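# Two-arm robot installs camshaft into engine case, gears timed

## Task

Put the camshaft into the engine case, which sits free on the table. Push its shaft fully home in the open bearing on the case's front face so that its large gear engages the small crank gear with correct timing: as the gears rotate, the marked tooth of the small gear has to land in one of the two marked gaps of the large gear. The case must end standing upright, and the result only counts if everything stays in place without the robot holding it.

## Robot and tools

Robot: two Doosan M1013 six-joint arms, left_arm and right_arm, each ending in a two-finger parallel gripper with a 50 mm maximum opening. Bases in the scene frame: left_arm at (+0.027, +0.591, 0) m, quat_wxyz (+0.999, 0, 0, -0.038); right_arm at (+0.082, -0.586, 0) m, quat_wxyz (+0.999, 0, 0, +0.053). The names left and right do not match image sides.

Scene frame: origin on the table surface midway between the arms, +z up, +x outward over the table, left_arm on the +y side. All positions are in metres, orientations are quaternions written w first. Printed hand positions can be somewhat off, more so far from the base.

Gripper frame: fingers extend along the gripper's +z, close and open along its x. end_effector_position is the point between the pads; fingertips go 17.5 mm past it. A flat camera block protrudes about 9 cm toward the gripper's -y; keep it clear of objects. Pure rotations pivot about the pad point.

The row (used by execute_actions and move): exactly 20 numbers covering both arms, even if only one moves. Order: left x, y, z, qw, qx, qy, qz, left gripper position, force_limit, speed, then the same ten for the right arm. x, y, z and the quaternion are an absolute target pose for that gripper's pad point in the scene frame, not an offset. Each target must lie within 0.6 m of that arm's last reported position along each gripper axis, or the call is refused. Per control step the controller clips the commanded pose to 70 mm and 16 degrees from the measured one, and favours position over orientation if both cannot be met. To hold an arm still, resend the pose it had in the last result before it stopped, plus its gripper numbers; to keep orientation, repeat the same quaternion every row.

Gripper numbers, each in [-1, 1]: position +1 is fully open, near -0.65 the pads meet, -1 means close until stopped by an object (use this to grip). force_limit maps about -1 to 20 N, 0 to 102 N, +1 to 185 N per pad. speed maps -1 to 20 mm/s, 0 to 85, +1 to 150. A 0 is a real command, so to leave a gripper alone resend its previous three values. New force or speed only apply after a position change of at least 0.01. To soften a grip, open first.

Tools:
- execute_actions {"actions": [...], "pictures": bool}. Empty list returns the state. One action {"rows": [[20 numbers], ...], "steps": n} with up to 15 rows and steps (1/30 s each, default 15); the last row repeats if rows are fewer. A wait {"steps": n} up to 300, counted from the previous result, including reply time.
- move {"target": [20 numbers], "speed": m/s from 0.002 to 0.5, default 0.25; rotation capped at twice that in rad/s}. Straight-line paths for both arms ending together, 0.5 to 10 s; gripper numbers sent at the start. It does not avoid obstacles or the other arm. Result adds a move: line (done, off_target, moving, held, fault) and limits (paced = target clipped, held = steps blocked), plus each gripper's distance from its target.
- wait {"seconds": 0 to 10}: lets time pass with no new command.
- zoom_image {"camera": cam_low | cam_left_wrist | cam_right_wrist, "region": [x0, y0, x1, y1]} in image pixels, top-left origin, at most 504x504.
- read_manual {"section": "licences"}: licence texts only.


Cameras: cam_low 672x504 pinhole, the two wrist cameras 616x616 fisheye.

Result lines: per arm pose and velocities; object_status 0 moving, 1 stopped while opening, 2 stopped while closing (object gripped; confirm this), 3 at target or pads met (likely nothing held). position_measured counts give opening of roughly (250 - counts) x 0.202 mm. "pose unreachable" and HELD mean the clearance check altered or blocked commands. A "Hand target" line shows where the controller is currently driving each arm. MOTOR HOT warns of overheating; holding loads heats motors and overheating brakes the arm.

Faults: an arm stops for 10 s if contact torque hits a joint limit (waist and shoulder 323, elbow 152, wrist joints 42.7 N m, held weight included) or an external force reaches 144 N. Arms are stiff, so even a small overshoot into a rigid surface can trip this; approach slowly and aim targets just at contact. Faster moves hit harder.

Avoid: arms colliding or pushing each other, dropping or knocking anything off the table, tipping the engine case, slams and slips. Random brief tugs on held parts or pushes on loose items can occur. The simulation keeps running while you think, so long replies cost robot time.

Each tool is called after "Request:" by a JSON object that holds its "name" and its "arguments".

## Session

Request:
{"name": "execute_actions", "arguments": {"actions": []}}

Scene clock: 0.00 s of 4400.00 s.
left_arm: end_effector_position=(+0.1388, -0.1124, +0.2283) position_measured=3 object_status=3 end_effector_quat_wxyz=(-0.557, +0.776, -0.093, +0.279) end_effector_velocity=(-0.000, -0.000, +0.001) end_effector_angular_velocity=(-0.000, +0.002, -0.000) | right_arm: end_effector_position=(+0.6122, -0.9011, +0.2334) position_measured=3 object_status=3 end_effector_quat_wxyz=(+0.304, +0.737, +0.042, -0.602) end_effector_velocity=(+0.000, +0.001, +0.001) end_effector_angular_velocity=(-0.000, -0.002, +0.001)
Joint positions: left_arm=[-1.58   0.873  1.218  0.645  2.256  0.22 ] | right_arm=[-0.373  0.691  1.579 -0.938  2.069  1.314]
Joint velocities: left_arm=[-0.    -0.001 -0.001 -0.     0.     0.002] | right_arm=[ 0.001 -0.002  0.     0.     0.    -0.   ]
Hand target (left_arm): +0.139, -0.112, +0.228; -0.557, +0.776, -0.093, +0.279
Hand target (right_arm): +0.612, -0.901, +0.233; +0.304, +0.737, +0.042, -0.602

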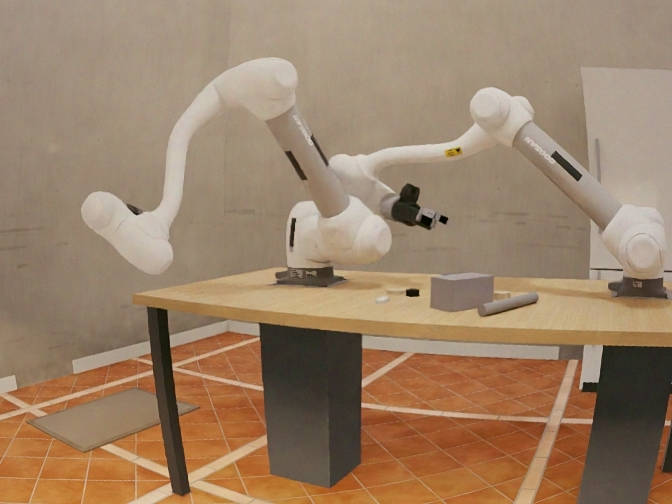

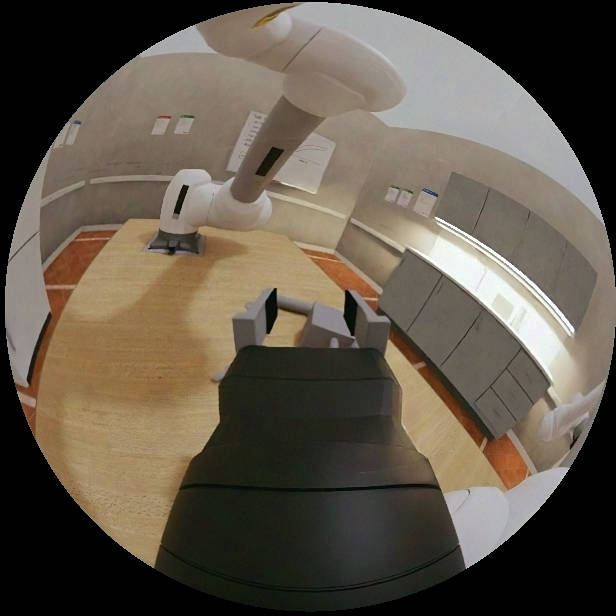

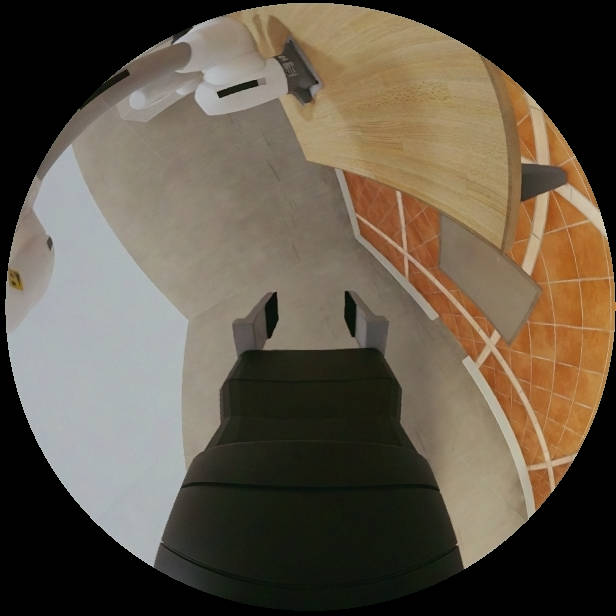

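Request:
{"name": "move", "arguments": {"target": [0.36,0.05,0.28,0,0.7071,0.7071,0,1,0,0,0.5,-0.65,0.3,0,1,0,0,1,0,0], "speed": 0.4}}

Scene clock: 5.13 s of 4400.00 s.
left_arm: end_effector_position=(+0.1411, -0.1104, +0.2288) position_measured=3 object_status=3 end_effector_quat_wxyz=(-0.554, +0.781, -0.083, +0.277) end_effector_velocity=(+0.001, +0.000, -0.001) end_effector_angular_velocity=(+0.001, -0.001, +0.001) | right_arm: end_effector_position=(+0.6101, -0.8962, +0.2346) position_measured=3 object_status=3 end_effector_quat_wxyz=(+0.299, +0.747, +0.041, -0.592) end_effector_velocity=(-0.000, +0.000, +0.000) end_effector_angular_velocity=(+0.000, +0.001, -0.000)
Joint positions: left_arm=[-1.574  0.87   1.217  0.633  2.254  0.199] | right_arm=[-0.37   0.676  1.585 -0.917  2.055  1.319]
Joint velocities: left_arm=[ 0.001  0.001  0.     0.    -0.    -0.   ] | right_arm=[-0.    -0.     0.001 -0.     0.    -0.   ]
Hand target (left_arm): +0.141, -0.110, +0.229; -0.554, +0.781, -0.083, +0.277
Hand target (right_arm): +0.610, -0.896, +0.235; +0.299, +0.747, +0.041, -0.592
Off the commanded pose (left_arm): 0.276 m, 121 deg; position and orientation clipped at the last step of the last action.
Off the commanded pose (right_arm): 0.277 m, 83 deg; position and orientation clipped at the last step of the last action.
move: held (left_arm, right_arm); limits=paced,held; held on 86 of 91 steps (left_arm, right_arm), including the last (left_arm, right_arm)
pose unreachable (left arm): on one or more control steps of this call this arm could not follow its commanded pose, so it was not sent that pose on those steps. On the call's last step it was still not sent that pose. It may still have moved: this result reports where it is.
cause: the commanded pose would bring a part of the arm too close to another arm (a part of this arm just beyond joint 4 (forearm roll) and a part of the other arm just beyond its joint 2 (shoulder)).
pose unreachable (right arm): on one or more control steps of this call this arm could not follow its commanded pose, so it was not sent that pose on those steps. On the call's last step it was still not sent that pose. It may still have moved: this result reports where it is.
cause: the commanded pose would bring a part of the arm too close to another arm (a part of this arm just beyond joint 2 (shoulder) and a part of the other arm just beyond its joint 4 (forearm roll), along the way the arms are being sent).

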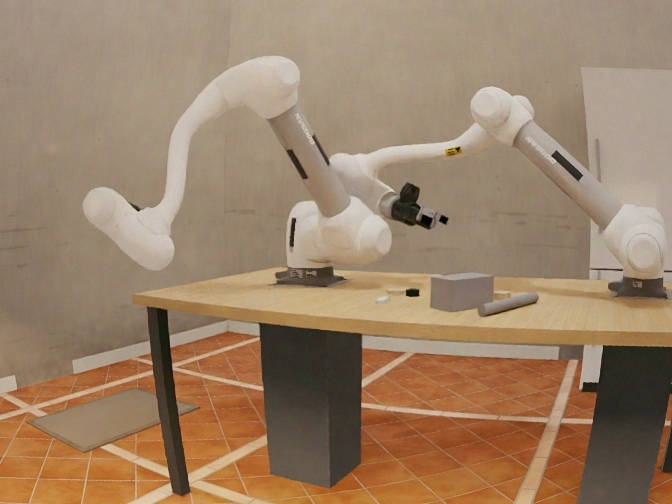

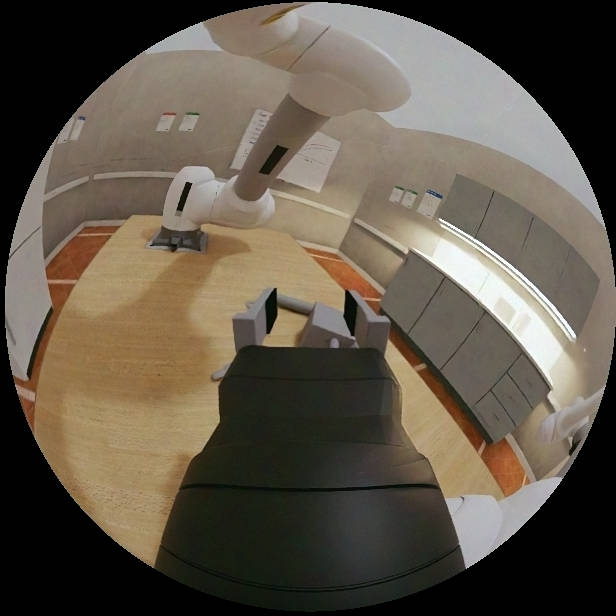

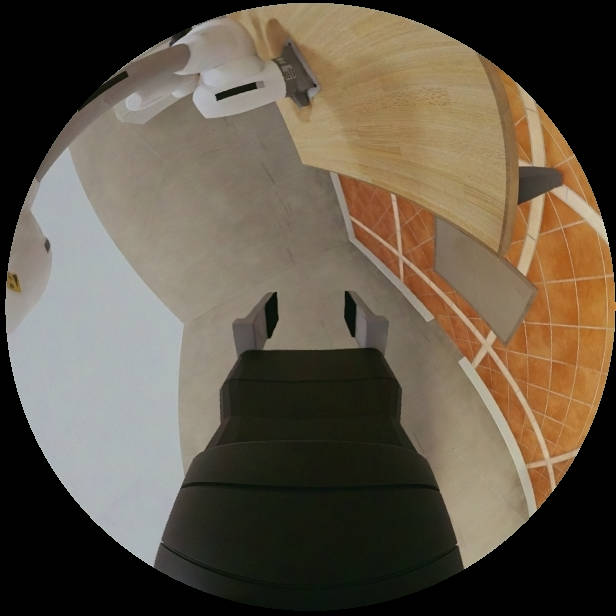

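Request:
{"name": "move", "arguments": {"target": [0.10,0.03,0.33,-0.554,0.781,-0.083,0.277,1,0,0,0.6101,-0.8962,0.2346,0.299,0.747,0.041,-0.592,1,0,0], "speed": 0.3}}

Request:
{"name": "move", "arguments": {"target": [0.36,0.1,0.28,0,0.7071,0.7071,0,1,0,0,0.5,-0.65,0.3,0,1,0,0,1,0,0], "speed": 0.4}}

Scene clock: 12.07 s of 4400.00 s.
left_arm: end_effector_position=(+0.1002, +0.0300, +0.3300) position_measured=3 object_status=3 end_effector_quat_wxyz=(-0.554, +0.781, -0.083, +0.277) end_effector_velocity=(+0.000, +0.000, +0.000) end_effector_angular_velocity=(-0.001, +0.000, +0.001) | right_arm: end_effector_position=(+0.6101, -0.8962, +0.2346) position_measured=3 object_status=3 end_effector_quat_wxyz=(+0.299, +0.747, +0.041, -0.592) end_effector_velocity=(+0.000, +0.000, -0.001) end_effector_angular_velocity=(+0.000, +0.000, +0.001)
Joint positions: left_arm=[-1.637  0.589  1.526  0.55   2.26   0.12 ] | right_arm=[-0.37   0.675  1.584 -0.916  2.055  1.319]
Joint velocities: left_arm=[ 0.001 -0.001 -0.    -0.001  0.    -0.001] | right_arm=[ 0.001  0.001  0.     0.    -0.001  0.   ]
Hand target (left_arm): +0.100, +0.030, +0.330; -0.554, +0.781, -0.083, +0.277
Hand target (right_arm): +0.610, -0.896, +0.235; +0.299, +0.747, +0.041, -0.592
Off the commanded pose (left_arm): 0.000 m, 0 deg.
Off the commanded pose (right_arm): 0.000 m, 0 deg.
After step 90, 1.80 s passed at rest.
move: done; limits=paced

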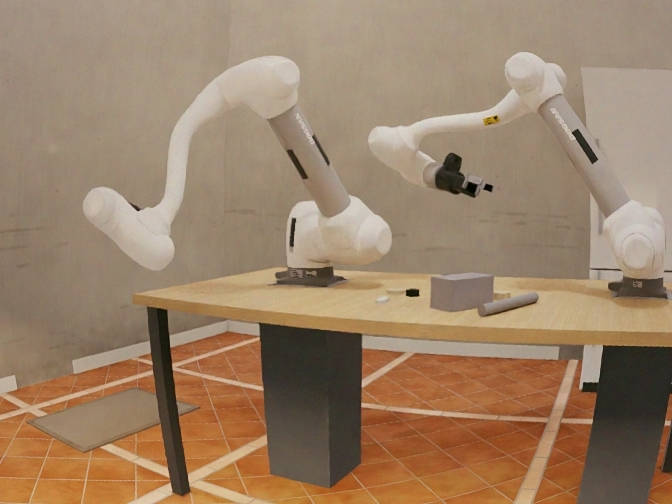

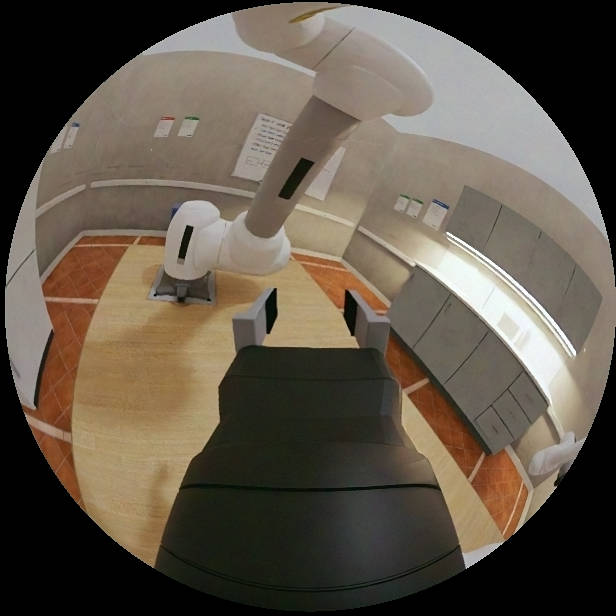

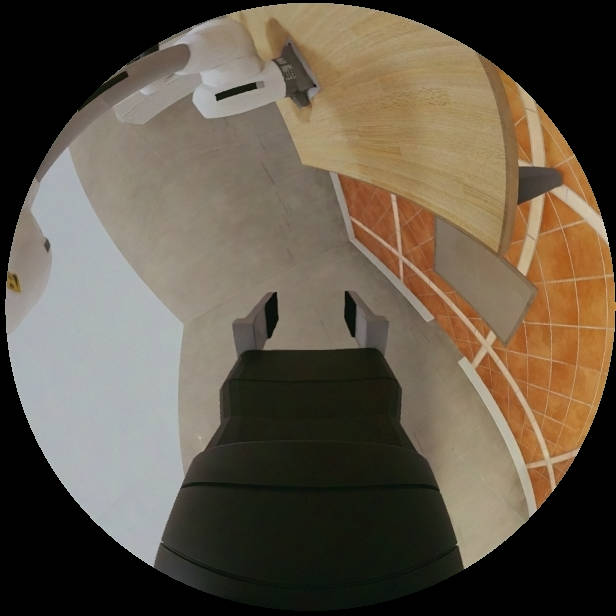

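Scene clock: 15.13 s of 4400.00 s.
left_arm: end_effector_position=(+0.3600, +0.0996, +0.2799) position_measured=3 object_status=3 end_effector_quat_wxyz=(+0.001, +0.708, +0.706, -0.000) end_effector_velocity=(-0.001, -0.000, +0.001) end_effector_angular_velocity=(-0.001, -0.000, -0.001) | right_arm: end_effector_position=(+0.5001, -0.6501, +0.3000) position_measured=3 object_status=3 end_effector_quat_wxyz=(-0.000, +1.000, +0.000, -0.000) end_effector_velocity=(+0.000, -0.000, +0.000) end_effector_angular_velocity=(+0.000, -0.001, -0.001)
Joint positions: left_arm=[-0.922  0.127  1.778 -0.     1.235 -0.996] | right_arm=[-0.397 -0.179  2.037 -0.     1.283  1.28 ]
Joint velocities: left_arm=[-0.001 -0.002  0.001 -0.    -0.    -0.001] | right_arm=[-0.001  0.    -0.001  0.    -0.001 -0.   ]
Hand target (left_arm): +0.360, +0.100, +0.280; +0.001, +0.708, +0.707, -0.000
Hand target (right_arm): +0.500, -0.650, +0.300; -0.000, +1.000, +0.000, -0.000
Off the commanded pose (left_arm): 0.000 m, 0 deg.
Off the commanded pose (right_arm): 0.000 m, 0 deg.
move: done

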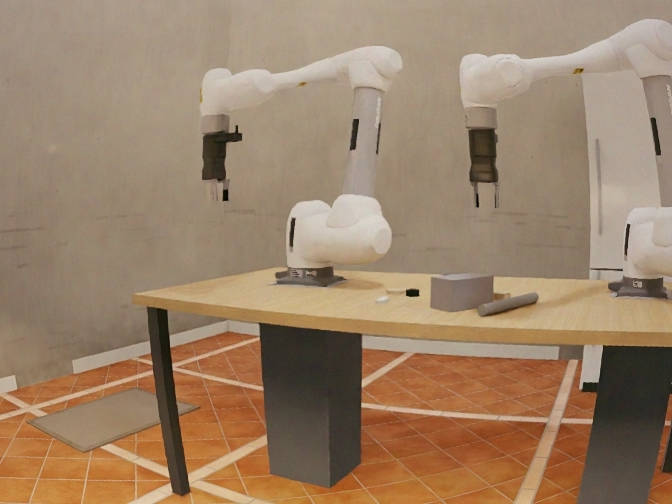

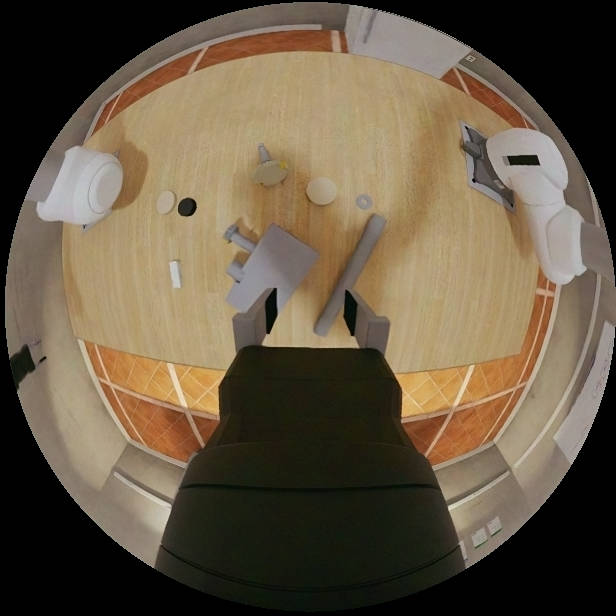

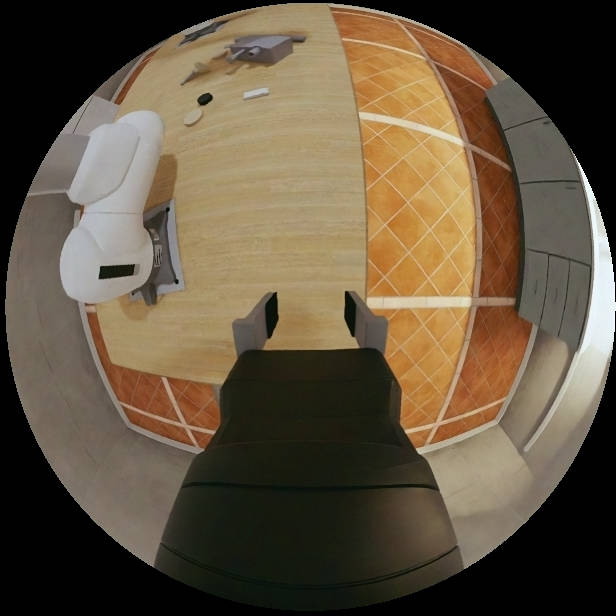

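Request:
{"name": "move", "arguments": {"target": [0.48,0.15,0.14,-0.088,0.279,0.912,-0.288,1,0,0,0.27,-0.15,0.07,-0.207,0.933,-0.285,0.063,1,0,0], "speed": 0.3}}

Request:
{"name": "zoom_image", "arguments": {"camera": "cam_right_wrist", "region": [130, 100, 410, 290]}}

Scene clock: 28.17 s of 4400.00 s.
left_arm: end_effector_position=(+0.4802, +0.1497, +0.1402) position_measured=3 object_status=3 end_effector_quat_wxyz=(-0.087, +0.279, +0.912, -0.288) end_effector_velocity=(+0.000, +0.000, -0.001) end_effector_angular_velocity=(+0.000, +0.001, +0.000) | right_arm: end_effector_position=(+0.2707, -0.1493, +0.0699) position_measured=3 object_status=3 end_effector_quat_wxyz=(-0.207, +0.934, -0.285, +0.064) end_effector_velocity=(-0.000, +0.001, +0.000) end_effector_angular_velocity=(-0.002, -0.011, -0.007)
Joint positions: left_arm=[-0.441  0.332  1.948 -0.723  1.047 -1.061] | right_arm=[ 1.038 -0.034  2.503 -0.29   0.252  3.573]
Joint velocities: left_arm=[ 0.     0.001 -0.    -0.001 -0.     0.001] | right_arm=[ 0.013  0.002 -0.    -0.073  0.001  0.084]
Hand target (left_arm): +0.480, +0.150, +0.140; -0.087, +0.279, +0.912, -0.288
Hand target (right_arm): +0.271, -0.149, +0.070; -0.207, +0.934, -0.285, +0.064
Off the commanded pose (left_arm): 0.000 m, 0 deg.
Off the commanded pose (right_arm): 0.001 m, 0 deg.
After step 90, 7.10 s passed at rest.
move: done

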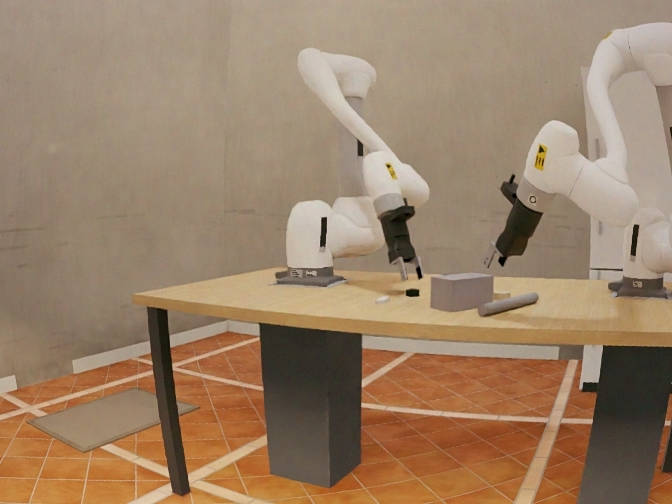

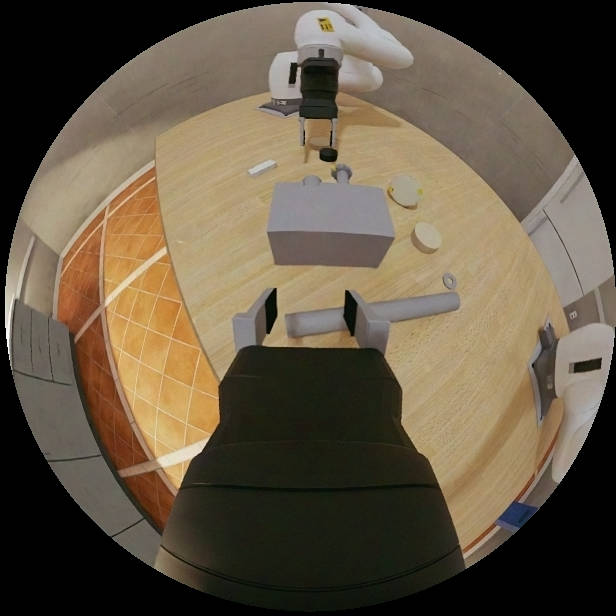

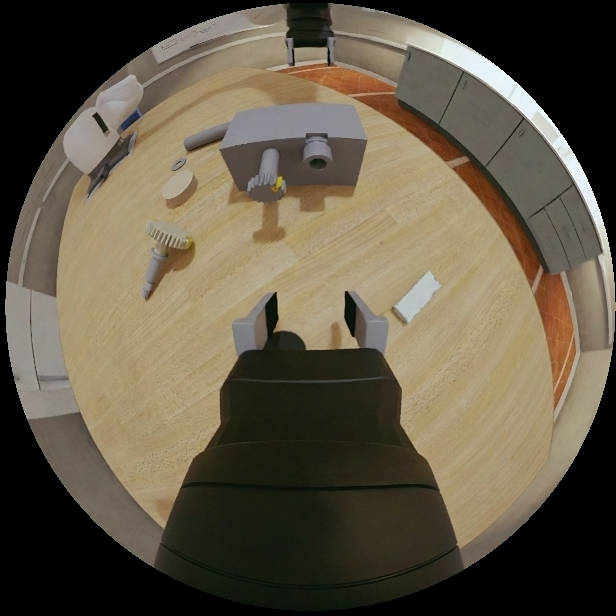

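Region (130, 100, 410, 290) of cam_right_wrist's 616x616 image, scaled by 1.800, with more detail than that image has; it fills the top 342 rows of this view, and the rest is white.

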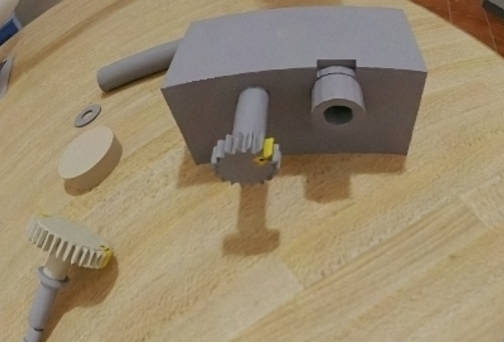

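Request:
{"name": "zoom_image", "arguments": {"camera": "cam_right_wrist", "region": [235, 160, 305, 210]}}

Request:
{"name": "zoom_image", "arguments": {"camera": "cam_left_wrist", "region": [320, 150, 440, 220]}}

Region (235, 160, 305, 210) of cam_right_wrist's 616x616 image, scaled by 7.200, with more detail than that image has; it fills the top 360 rows of this view, and the rest is white.

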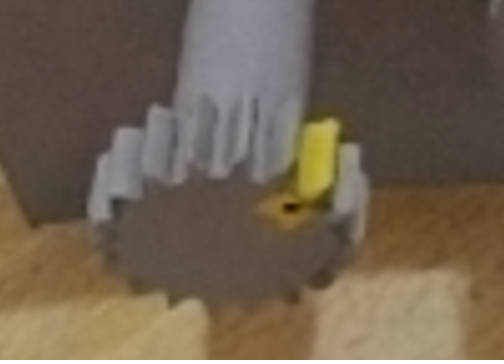

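Region (320, 150, 440, 220) of cam_left_wrist's 616x616 image, scaled by 4.200, with more detail than that image has; it fills the top 294 rows of this view, and the rest is white.

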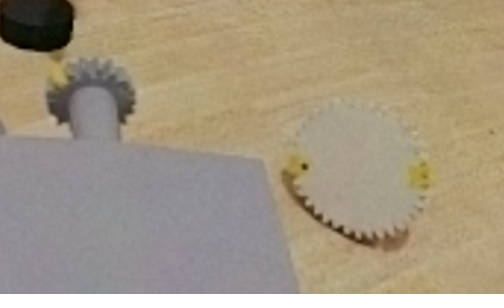

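Request:
{"name": "move", "arguments": {"target": [0.52,0.2,0.14,-0.088,0.279,0.912,-0.288,1,0,0,0.22,-0.1,0.15,0,0.737,0.676,0,1,0,0], "speed": 0.5}}

Request:
{"name": "move", "arguments": {"target": [0.52,0.2,0.14,-0.088,0.279,0.912,-0.288,1,0,0,0.175,0.063,0.13,0,-0.174,0.985,0,1,0,0], "speed": 0.5}}

Request:
{"name": "zoom_image", "arguments": {"camera": "cam_right_wrist", "region": [210, 170, 410, 330]}}

Scene clock: 40.33 s of 4400.00 s.
left_arm: end_effector_position=(+0.5201, +0.1999, +0.1400) position_measured=3 object_status=3 end_effector_quat_wxyz=(-0.088, +0.279, +0.912, -0.288) end_effector_velocity=(+0.001, +0.000, -0.000) end_effector_angular_velocity=(+0.000, +0.001, +0.002) | right_arm: end_effector_position=(+0.2202, -0.1000, +0.1500) position_measured=3 object_status=3 end_effector_quat_wxyz=(-0.000, +0.737, +0.676, -0.000) end_effector_velocity=(+0.000, +0.001, +0.001) end_effector_angular_velocity=(+0.003, -0.001, +0.001)
Joint positions: left_arm=[-0.342  0.354  1.915 -0.685  1.104 -1.005] | right_arm=[1.072 0.079 2.094 0.    0.969 1.265]
Joint velocities: left_arm=[ 0.001  0.    -0.    -0.    -0.    -0.001] | right_arm=[ 0.    -0.002 -0.001  0.    -0.    -0.001]
Hand target (left_arm): +0.520, +0.200, +0.140; -0.088, +0.279, +0.912, -0.288
Hand target (right_arm): +0.220, -0.100, +0.150; -0.000, +0.737, +0.676, -0.000
Off the commanded pose (left_arm): 0.000 m, 0 deg.
Off the commanded pose (right_arm): 0.000 m, 0 deg.
After step 90, 6.60 s passed at rest.
move: done

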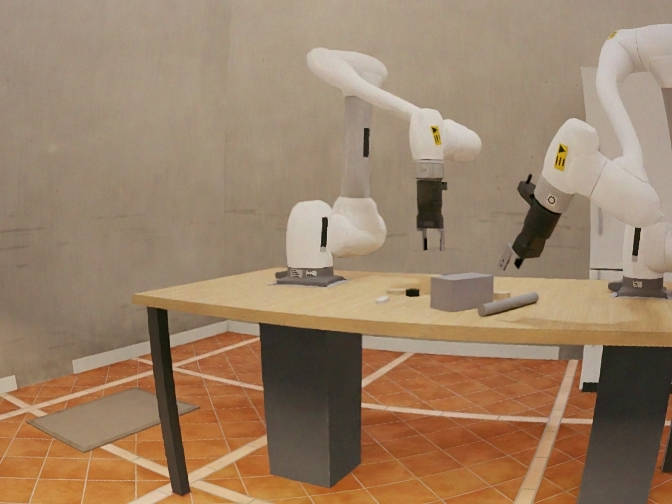

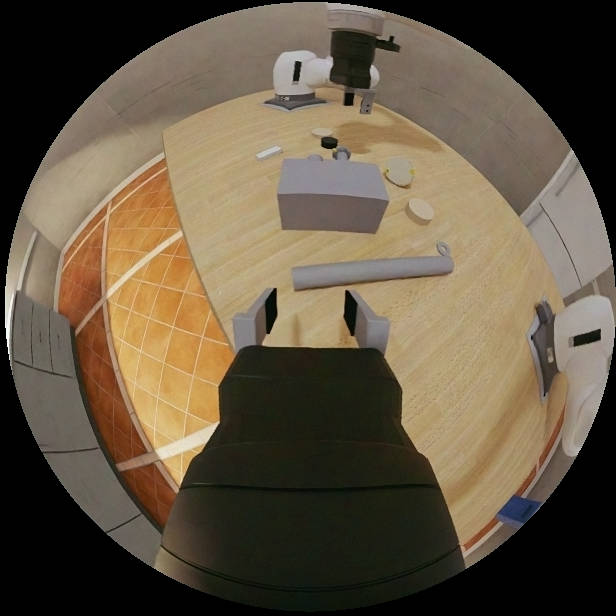

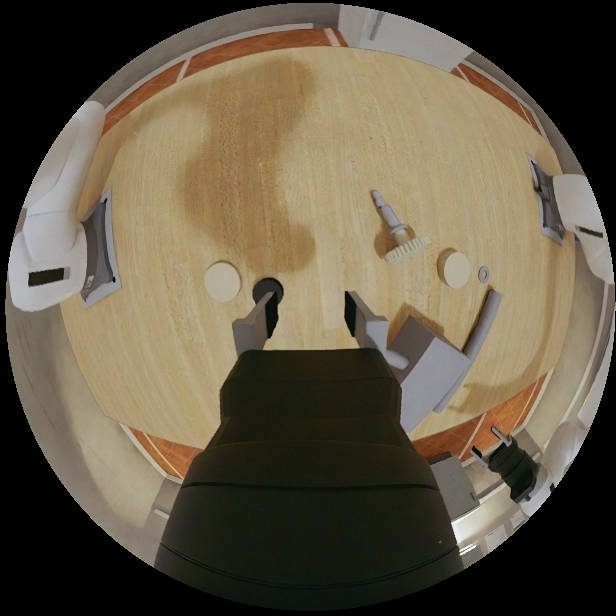

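Scene clock: 42.83 s of 4400.00 s.
left_arm: end_effector_position=(+0.5200, +0.2000, +0.1400) position_measured=3 object_status=3 end_effector_quat_wxyz=(-0.088, +0.279, +0.912, -0.288) end_effector_velocity=(+0.000, +0.000, +0.001) end_effector_angular_velocity=(+0.000, -0.002, -0.001) | right_arm: end_effector_position=(+0.1752, +0.0631, +0.1298) position_measured=3 object_status=3 end_effector_quat_wxyz=(+0.000, -0.174, +0.985, -0.000) end_effector_velocity=(+0.001, -0.001, +0.000) end_effector_angular_velocity=(-0.002, +0.001, -0.000)
Joint positions: left_arm=[-0.342  0.354  1.915 -0.685  1.104 -1.005] | right_arm=[ 1.289  0.341  1.802 -0.001  0.998 -0.525]
Joint velocities: left_arm=[-0.    -0.001 -0.     0.001  0.     0.   ] | right_arm=[-0.001 -0.    -0.     0.     0.002 -0.001]
Hand target (left_arm): +0.520, +0.200, +0.140; -0.088, +0.279, +0.912, -0.288
Hand target (right_arm): +0.175, +0.063, +0.130; +0.000, -0.174, +0.985, -0.000
Off the commanded pose (left_arm): 0.000 m, 0 deg.
Off the commanded pose (right_arm): 0.000 m, 0 deg.
move: done

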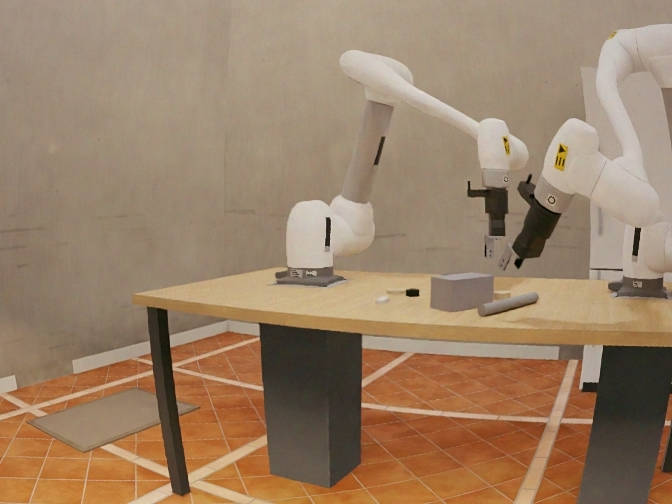

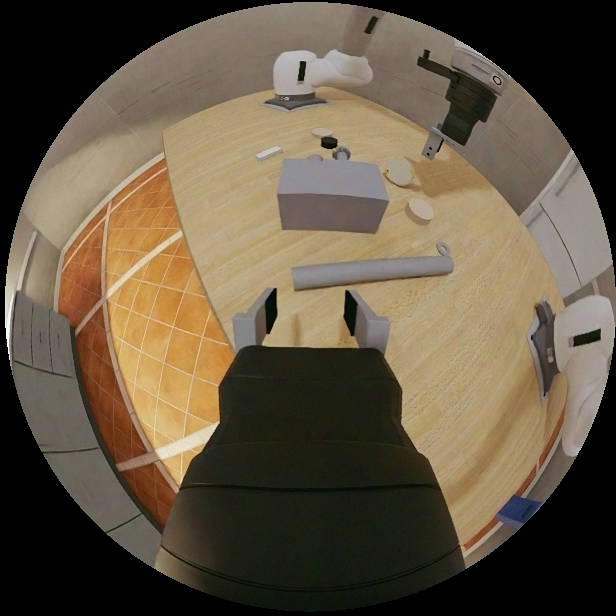

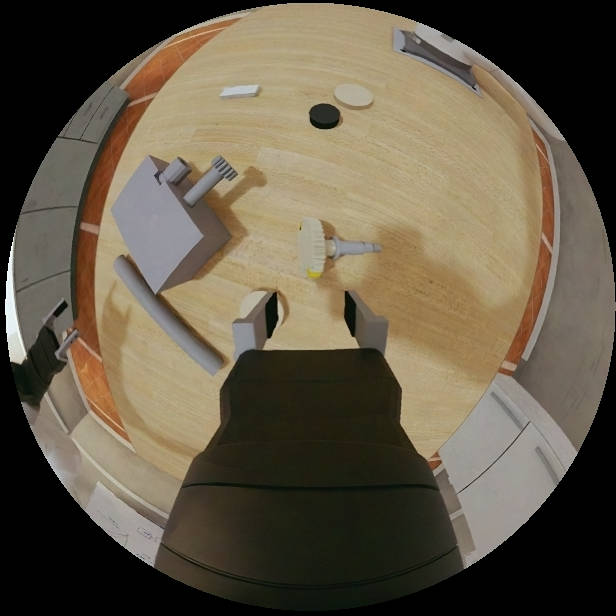

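Region (210, 170, 410, 330) of cam_right_wrist's 616x616 image, scaled by 2.520, with more detail than that image has; it fills the top 403 rows of this view, and the rest is white.

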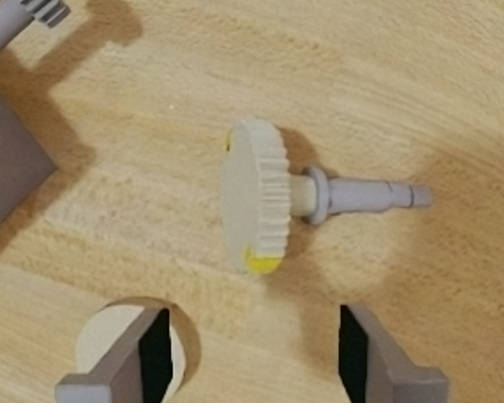

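Request:
{"name": "move", "arguments": {"target": [0.52,0.2,0.14,-0.088,0.279,0.912,-0.288,1,0,0,0.1873,-0.0212,0.0873,0.0992,-0.2242,0.9148,0.321,0.5,0,0], "speed": 0.25}}

Request:
{"name": "zoom_image", "arguments": {"camera": "cam_right_wrist", "region": [210, 200, 410, 360]}}

Scene clock: 54.07 s of 4400.00 s.
left_arm: end_effector_position=(+0.5200, +0.2000, +0.1400) position_measured=3 object_status=3 end_effector_quat_wxyz=(-0.088, +0.279, +0.912, -0.288) end_effector_velocity=(+0.000, +0.000, -0.001) end_effector_angular_velocity=(+0.001, +0.000, -0.000) | right_arm: end_effector_position=(+0.1862, -0.0209, +0.0878) position_measured=78 object_status=3 end_effector_quat_wxyz=(+0.121, -0.215, +0.925, +0.290) end_effector_velocity=(+0.000, +0.001, -0.000) end_effector_angular_velocity=(-0.010, +0.043, +0.026)
Joint positions: left_arm=[-0.342  0.354  1.915 -0.685  1.104 -1.005] | right_arm=[ 1.227  0.076  2.363  0.582  0.078 -1.261]
Joint velocities: left_arm=[ 0.001  0.001 -0.     0.001  0.     0.001] | right_arm=[-0.035  0.001 -0.01   0.514  0.062 -0.537]
Hand target (left_arm): +0.520, +0.200, +0.140; -0.088, +0.279, +0.912, -0.288
Hand target (right_arm): +0.186, -0.021, +0.088; +0.118, -0.216, +0.925, +0.290
Off the commanded pose (left_arm): 0.000 m, 0 deg.
Off the commanded pose (right_arm): 0.001 m, 5 deg.
After step 90, 6.47 s passed at rest.
move: off_target (right_arm)

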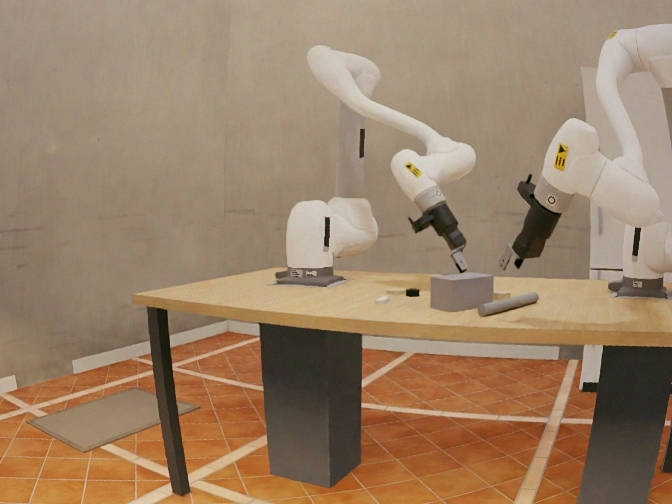

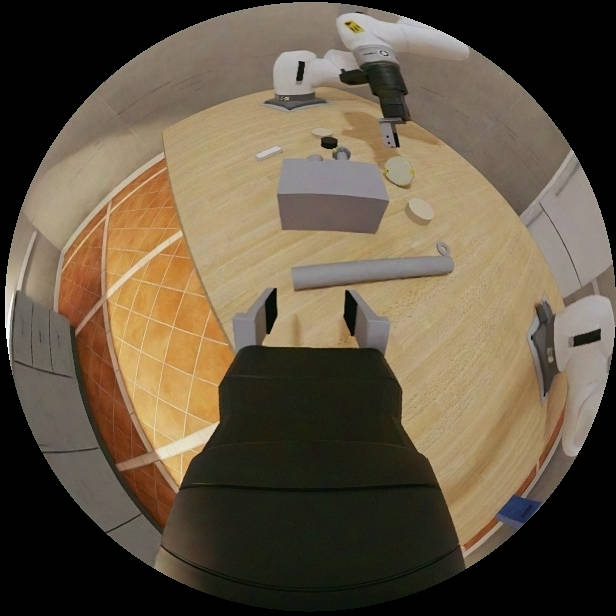

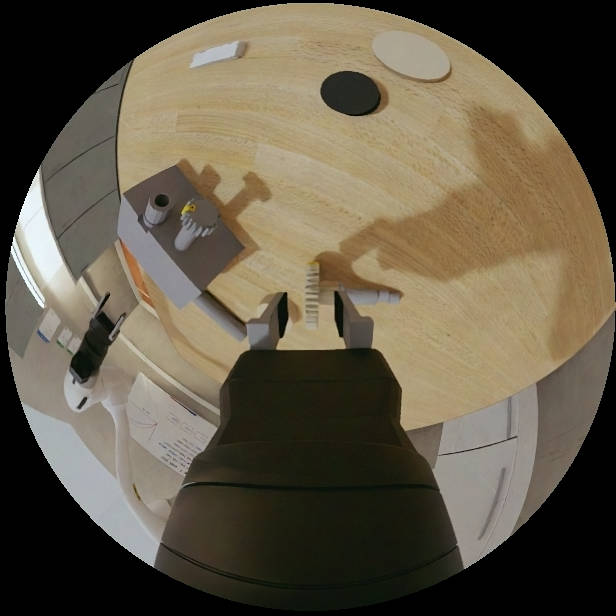

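Region (210, 200, 410, 360) of cam_right_wrist's 616x616 image, scaled by 2.520, with more detail than that image has; it fills the top 403 rows of this view, and the rest is white.

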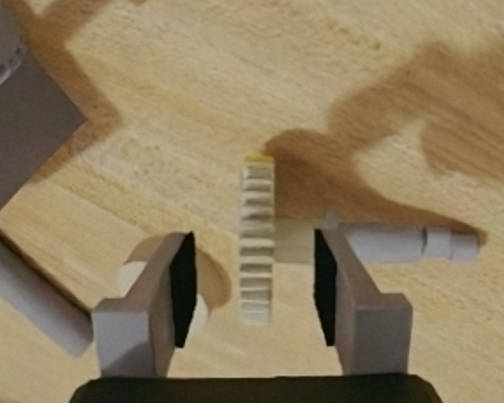

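Request:
{"name": "move", "arguments": {"target": [0.52,0.2,0.14,-0.088,0.279,0.912,-0.288,1,0,0,0.1789,-0.0071,0.0952,0.1277,-0.2093,0.9488,0.1989,0.5,0,0], "speed": 0.1}}

Request:
{"name": "zoom_image", "arguments": {"camera": "cam_right_wrist", "region": [210, 200, 410, 360]}}

Scene clock: 59.50 s of 4400.00 s.
left_arm: end_effector_position=(+0.5200, +0.2000, +0.1400) position_measured=3 object_status=3 end_effector_quat_wxyz=(-0.088, +0.279, +0.912, -0.288) end_effector_velocity=(+0.001, -0.000, +0.000) end_effector_angular_velocity=(-0.001, +0.000, +0.002) | right_arm: end_effector_position=(+0.1793, -0.0071, +0.0953) position_measured=78 object_status=3 end_effector_quat_wxyz=(+0.128, -0.209, +0.949, +0.199) end_effector_velocity=(+0.000, +0.000, +0.002) end_effector_angular_velocity=(+0.003, -0.004, -0.002)
Joint positions: left_arm=[-0.342  0.354  1.915 -0.685  1.104 -1.005] | right_arm=[ 1.311  0.119  2.236 -0.289  0.331 -0.335]
Joint velocities: left_arm=[ 0.001  0.    -0.001 -0.001 -0.    -0.   ] | right_arm=[ 0.002 -0.002  0.    -0.015  0.001  0.017]
Hand target (left_arm): +0.520, +0.200, +0.140; -0.088, +0.279, +0.912, -0.288
Hand target (right_arm): +0.179, -0.007, +0.095; +0.128, -0.209, +0.949, +0.199
Off the commanded pose (left_arm): 0.000 m, 0 deg.
Off the commanded pose (right_arm): 0.000 m, 0 deg.
After step 90, 0.97 s passed at rest.
move: done

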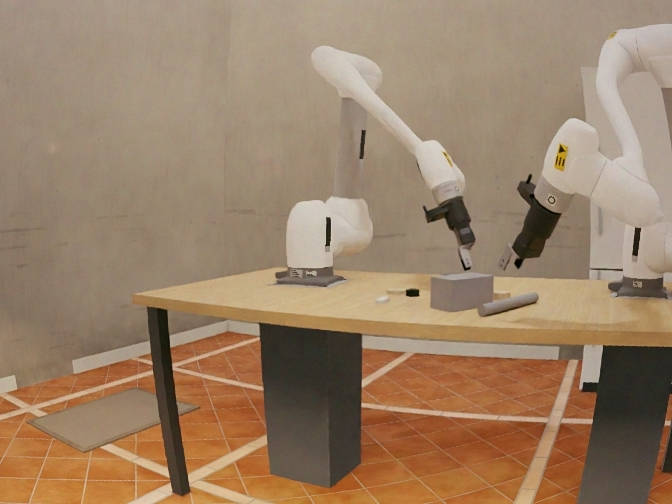

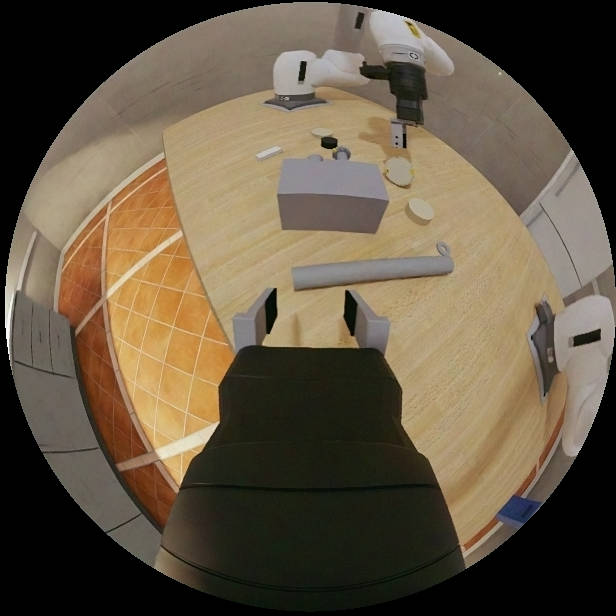

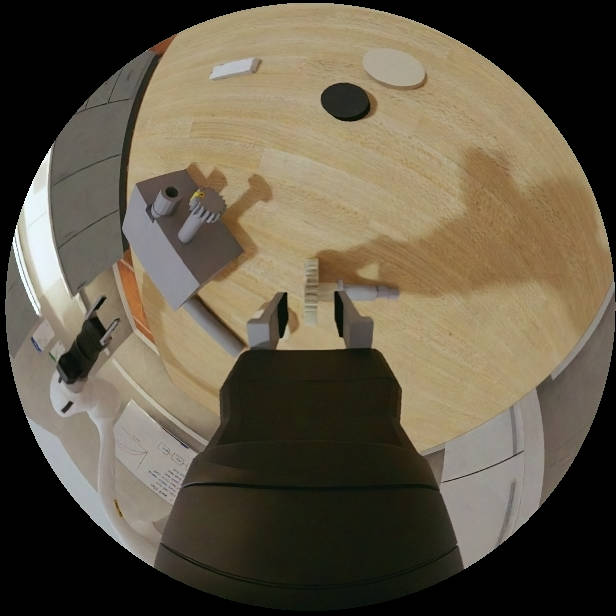

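Region (210, 200, 410, 360) of cam_right_wrist's 616x616 image, scaled by 2.520, with more detail than that image has; it fills the top 403 rows of this view, and the rest is white.

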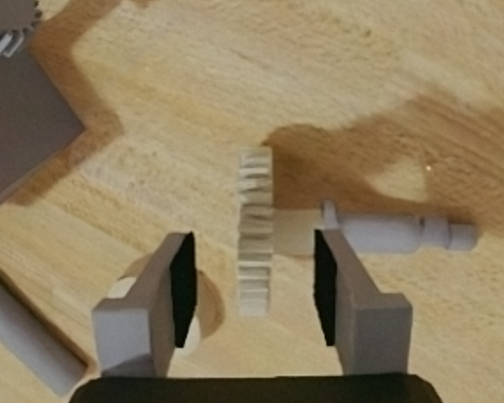

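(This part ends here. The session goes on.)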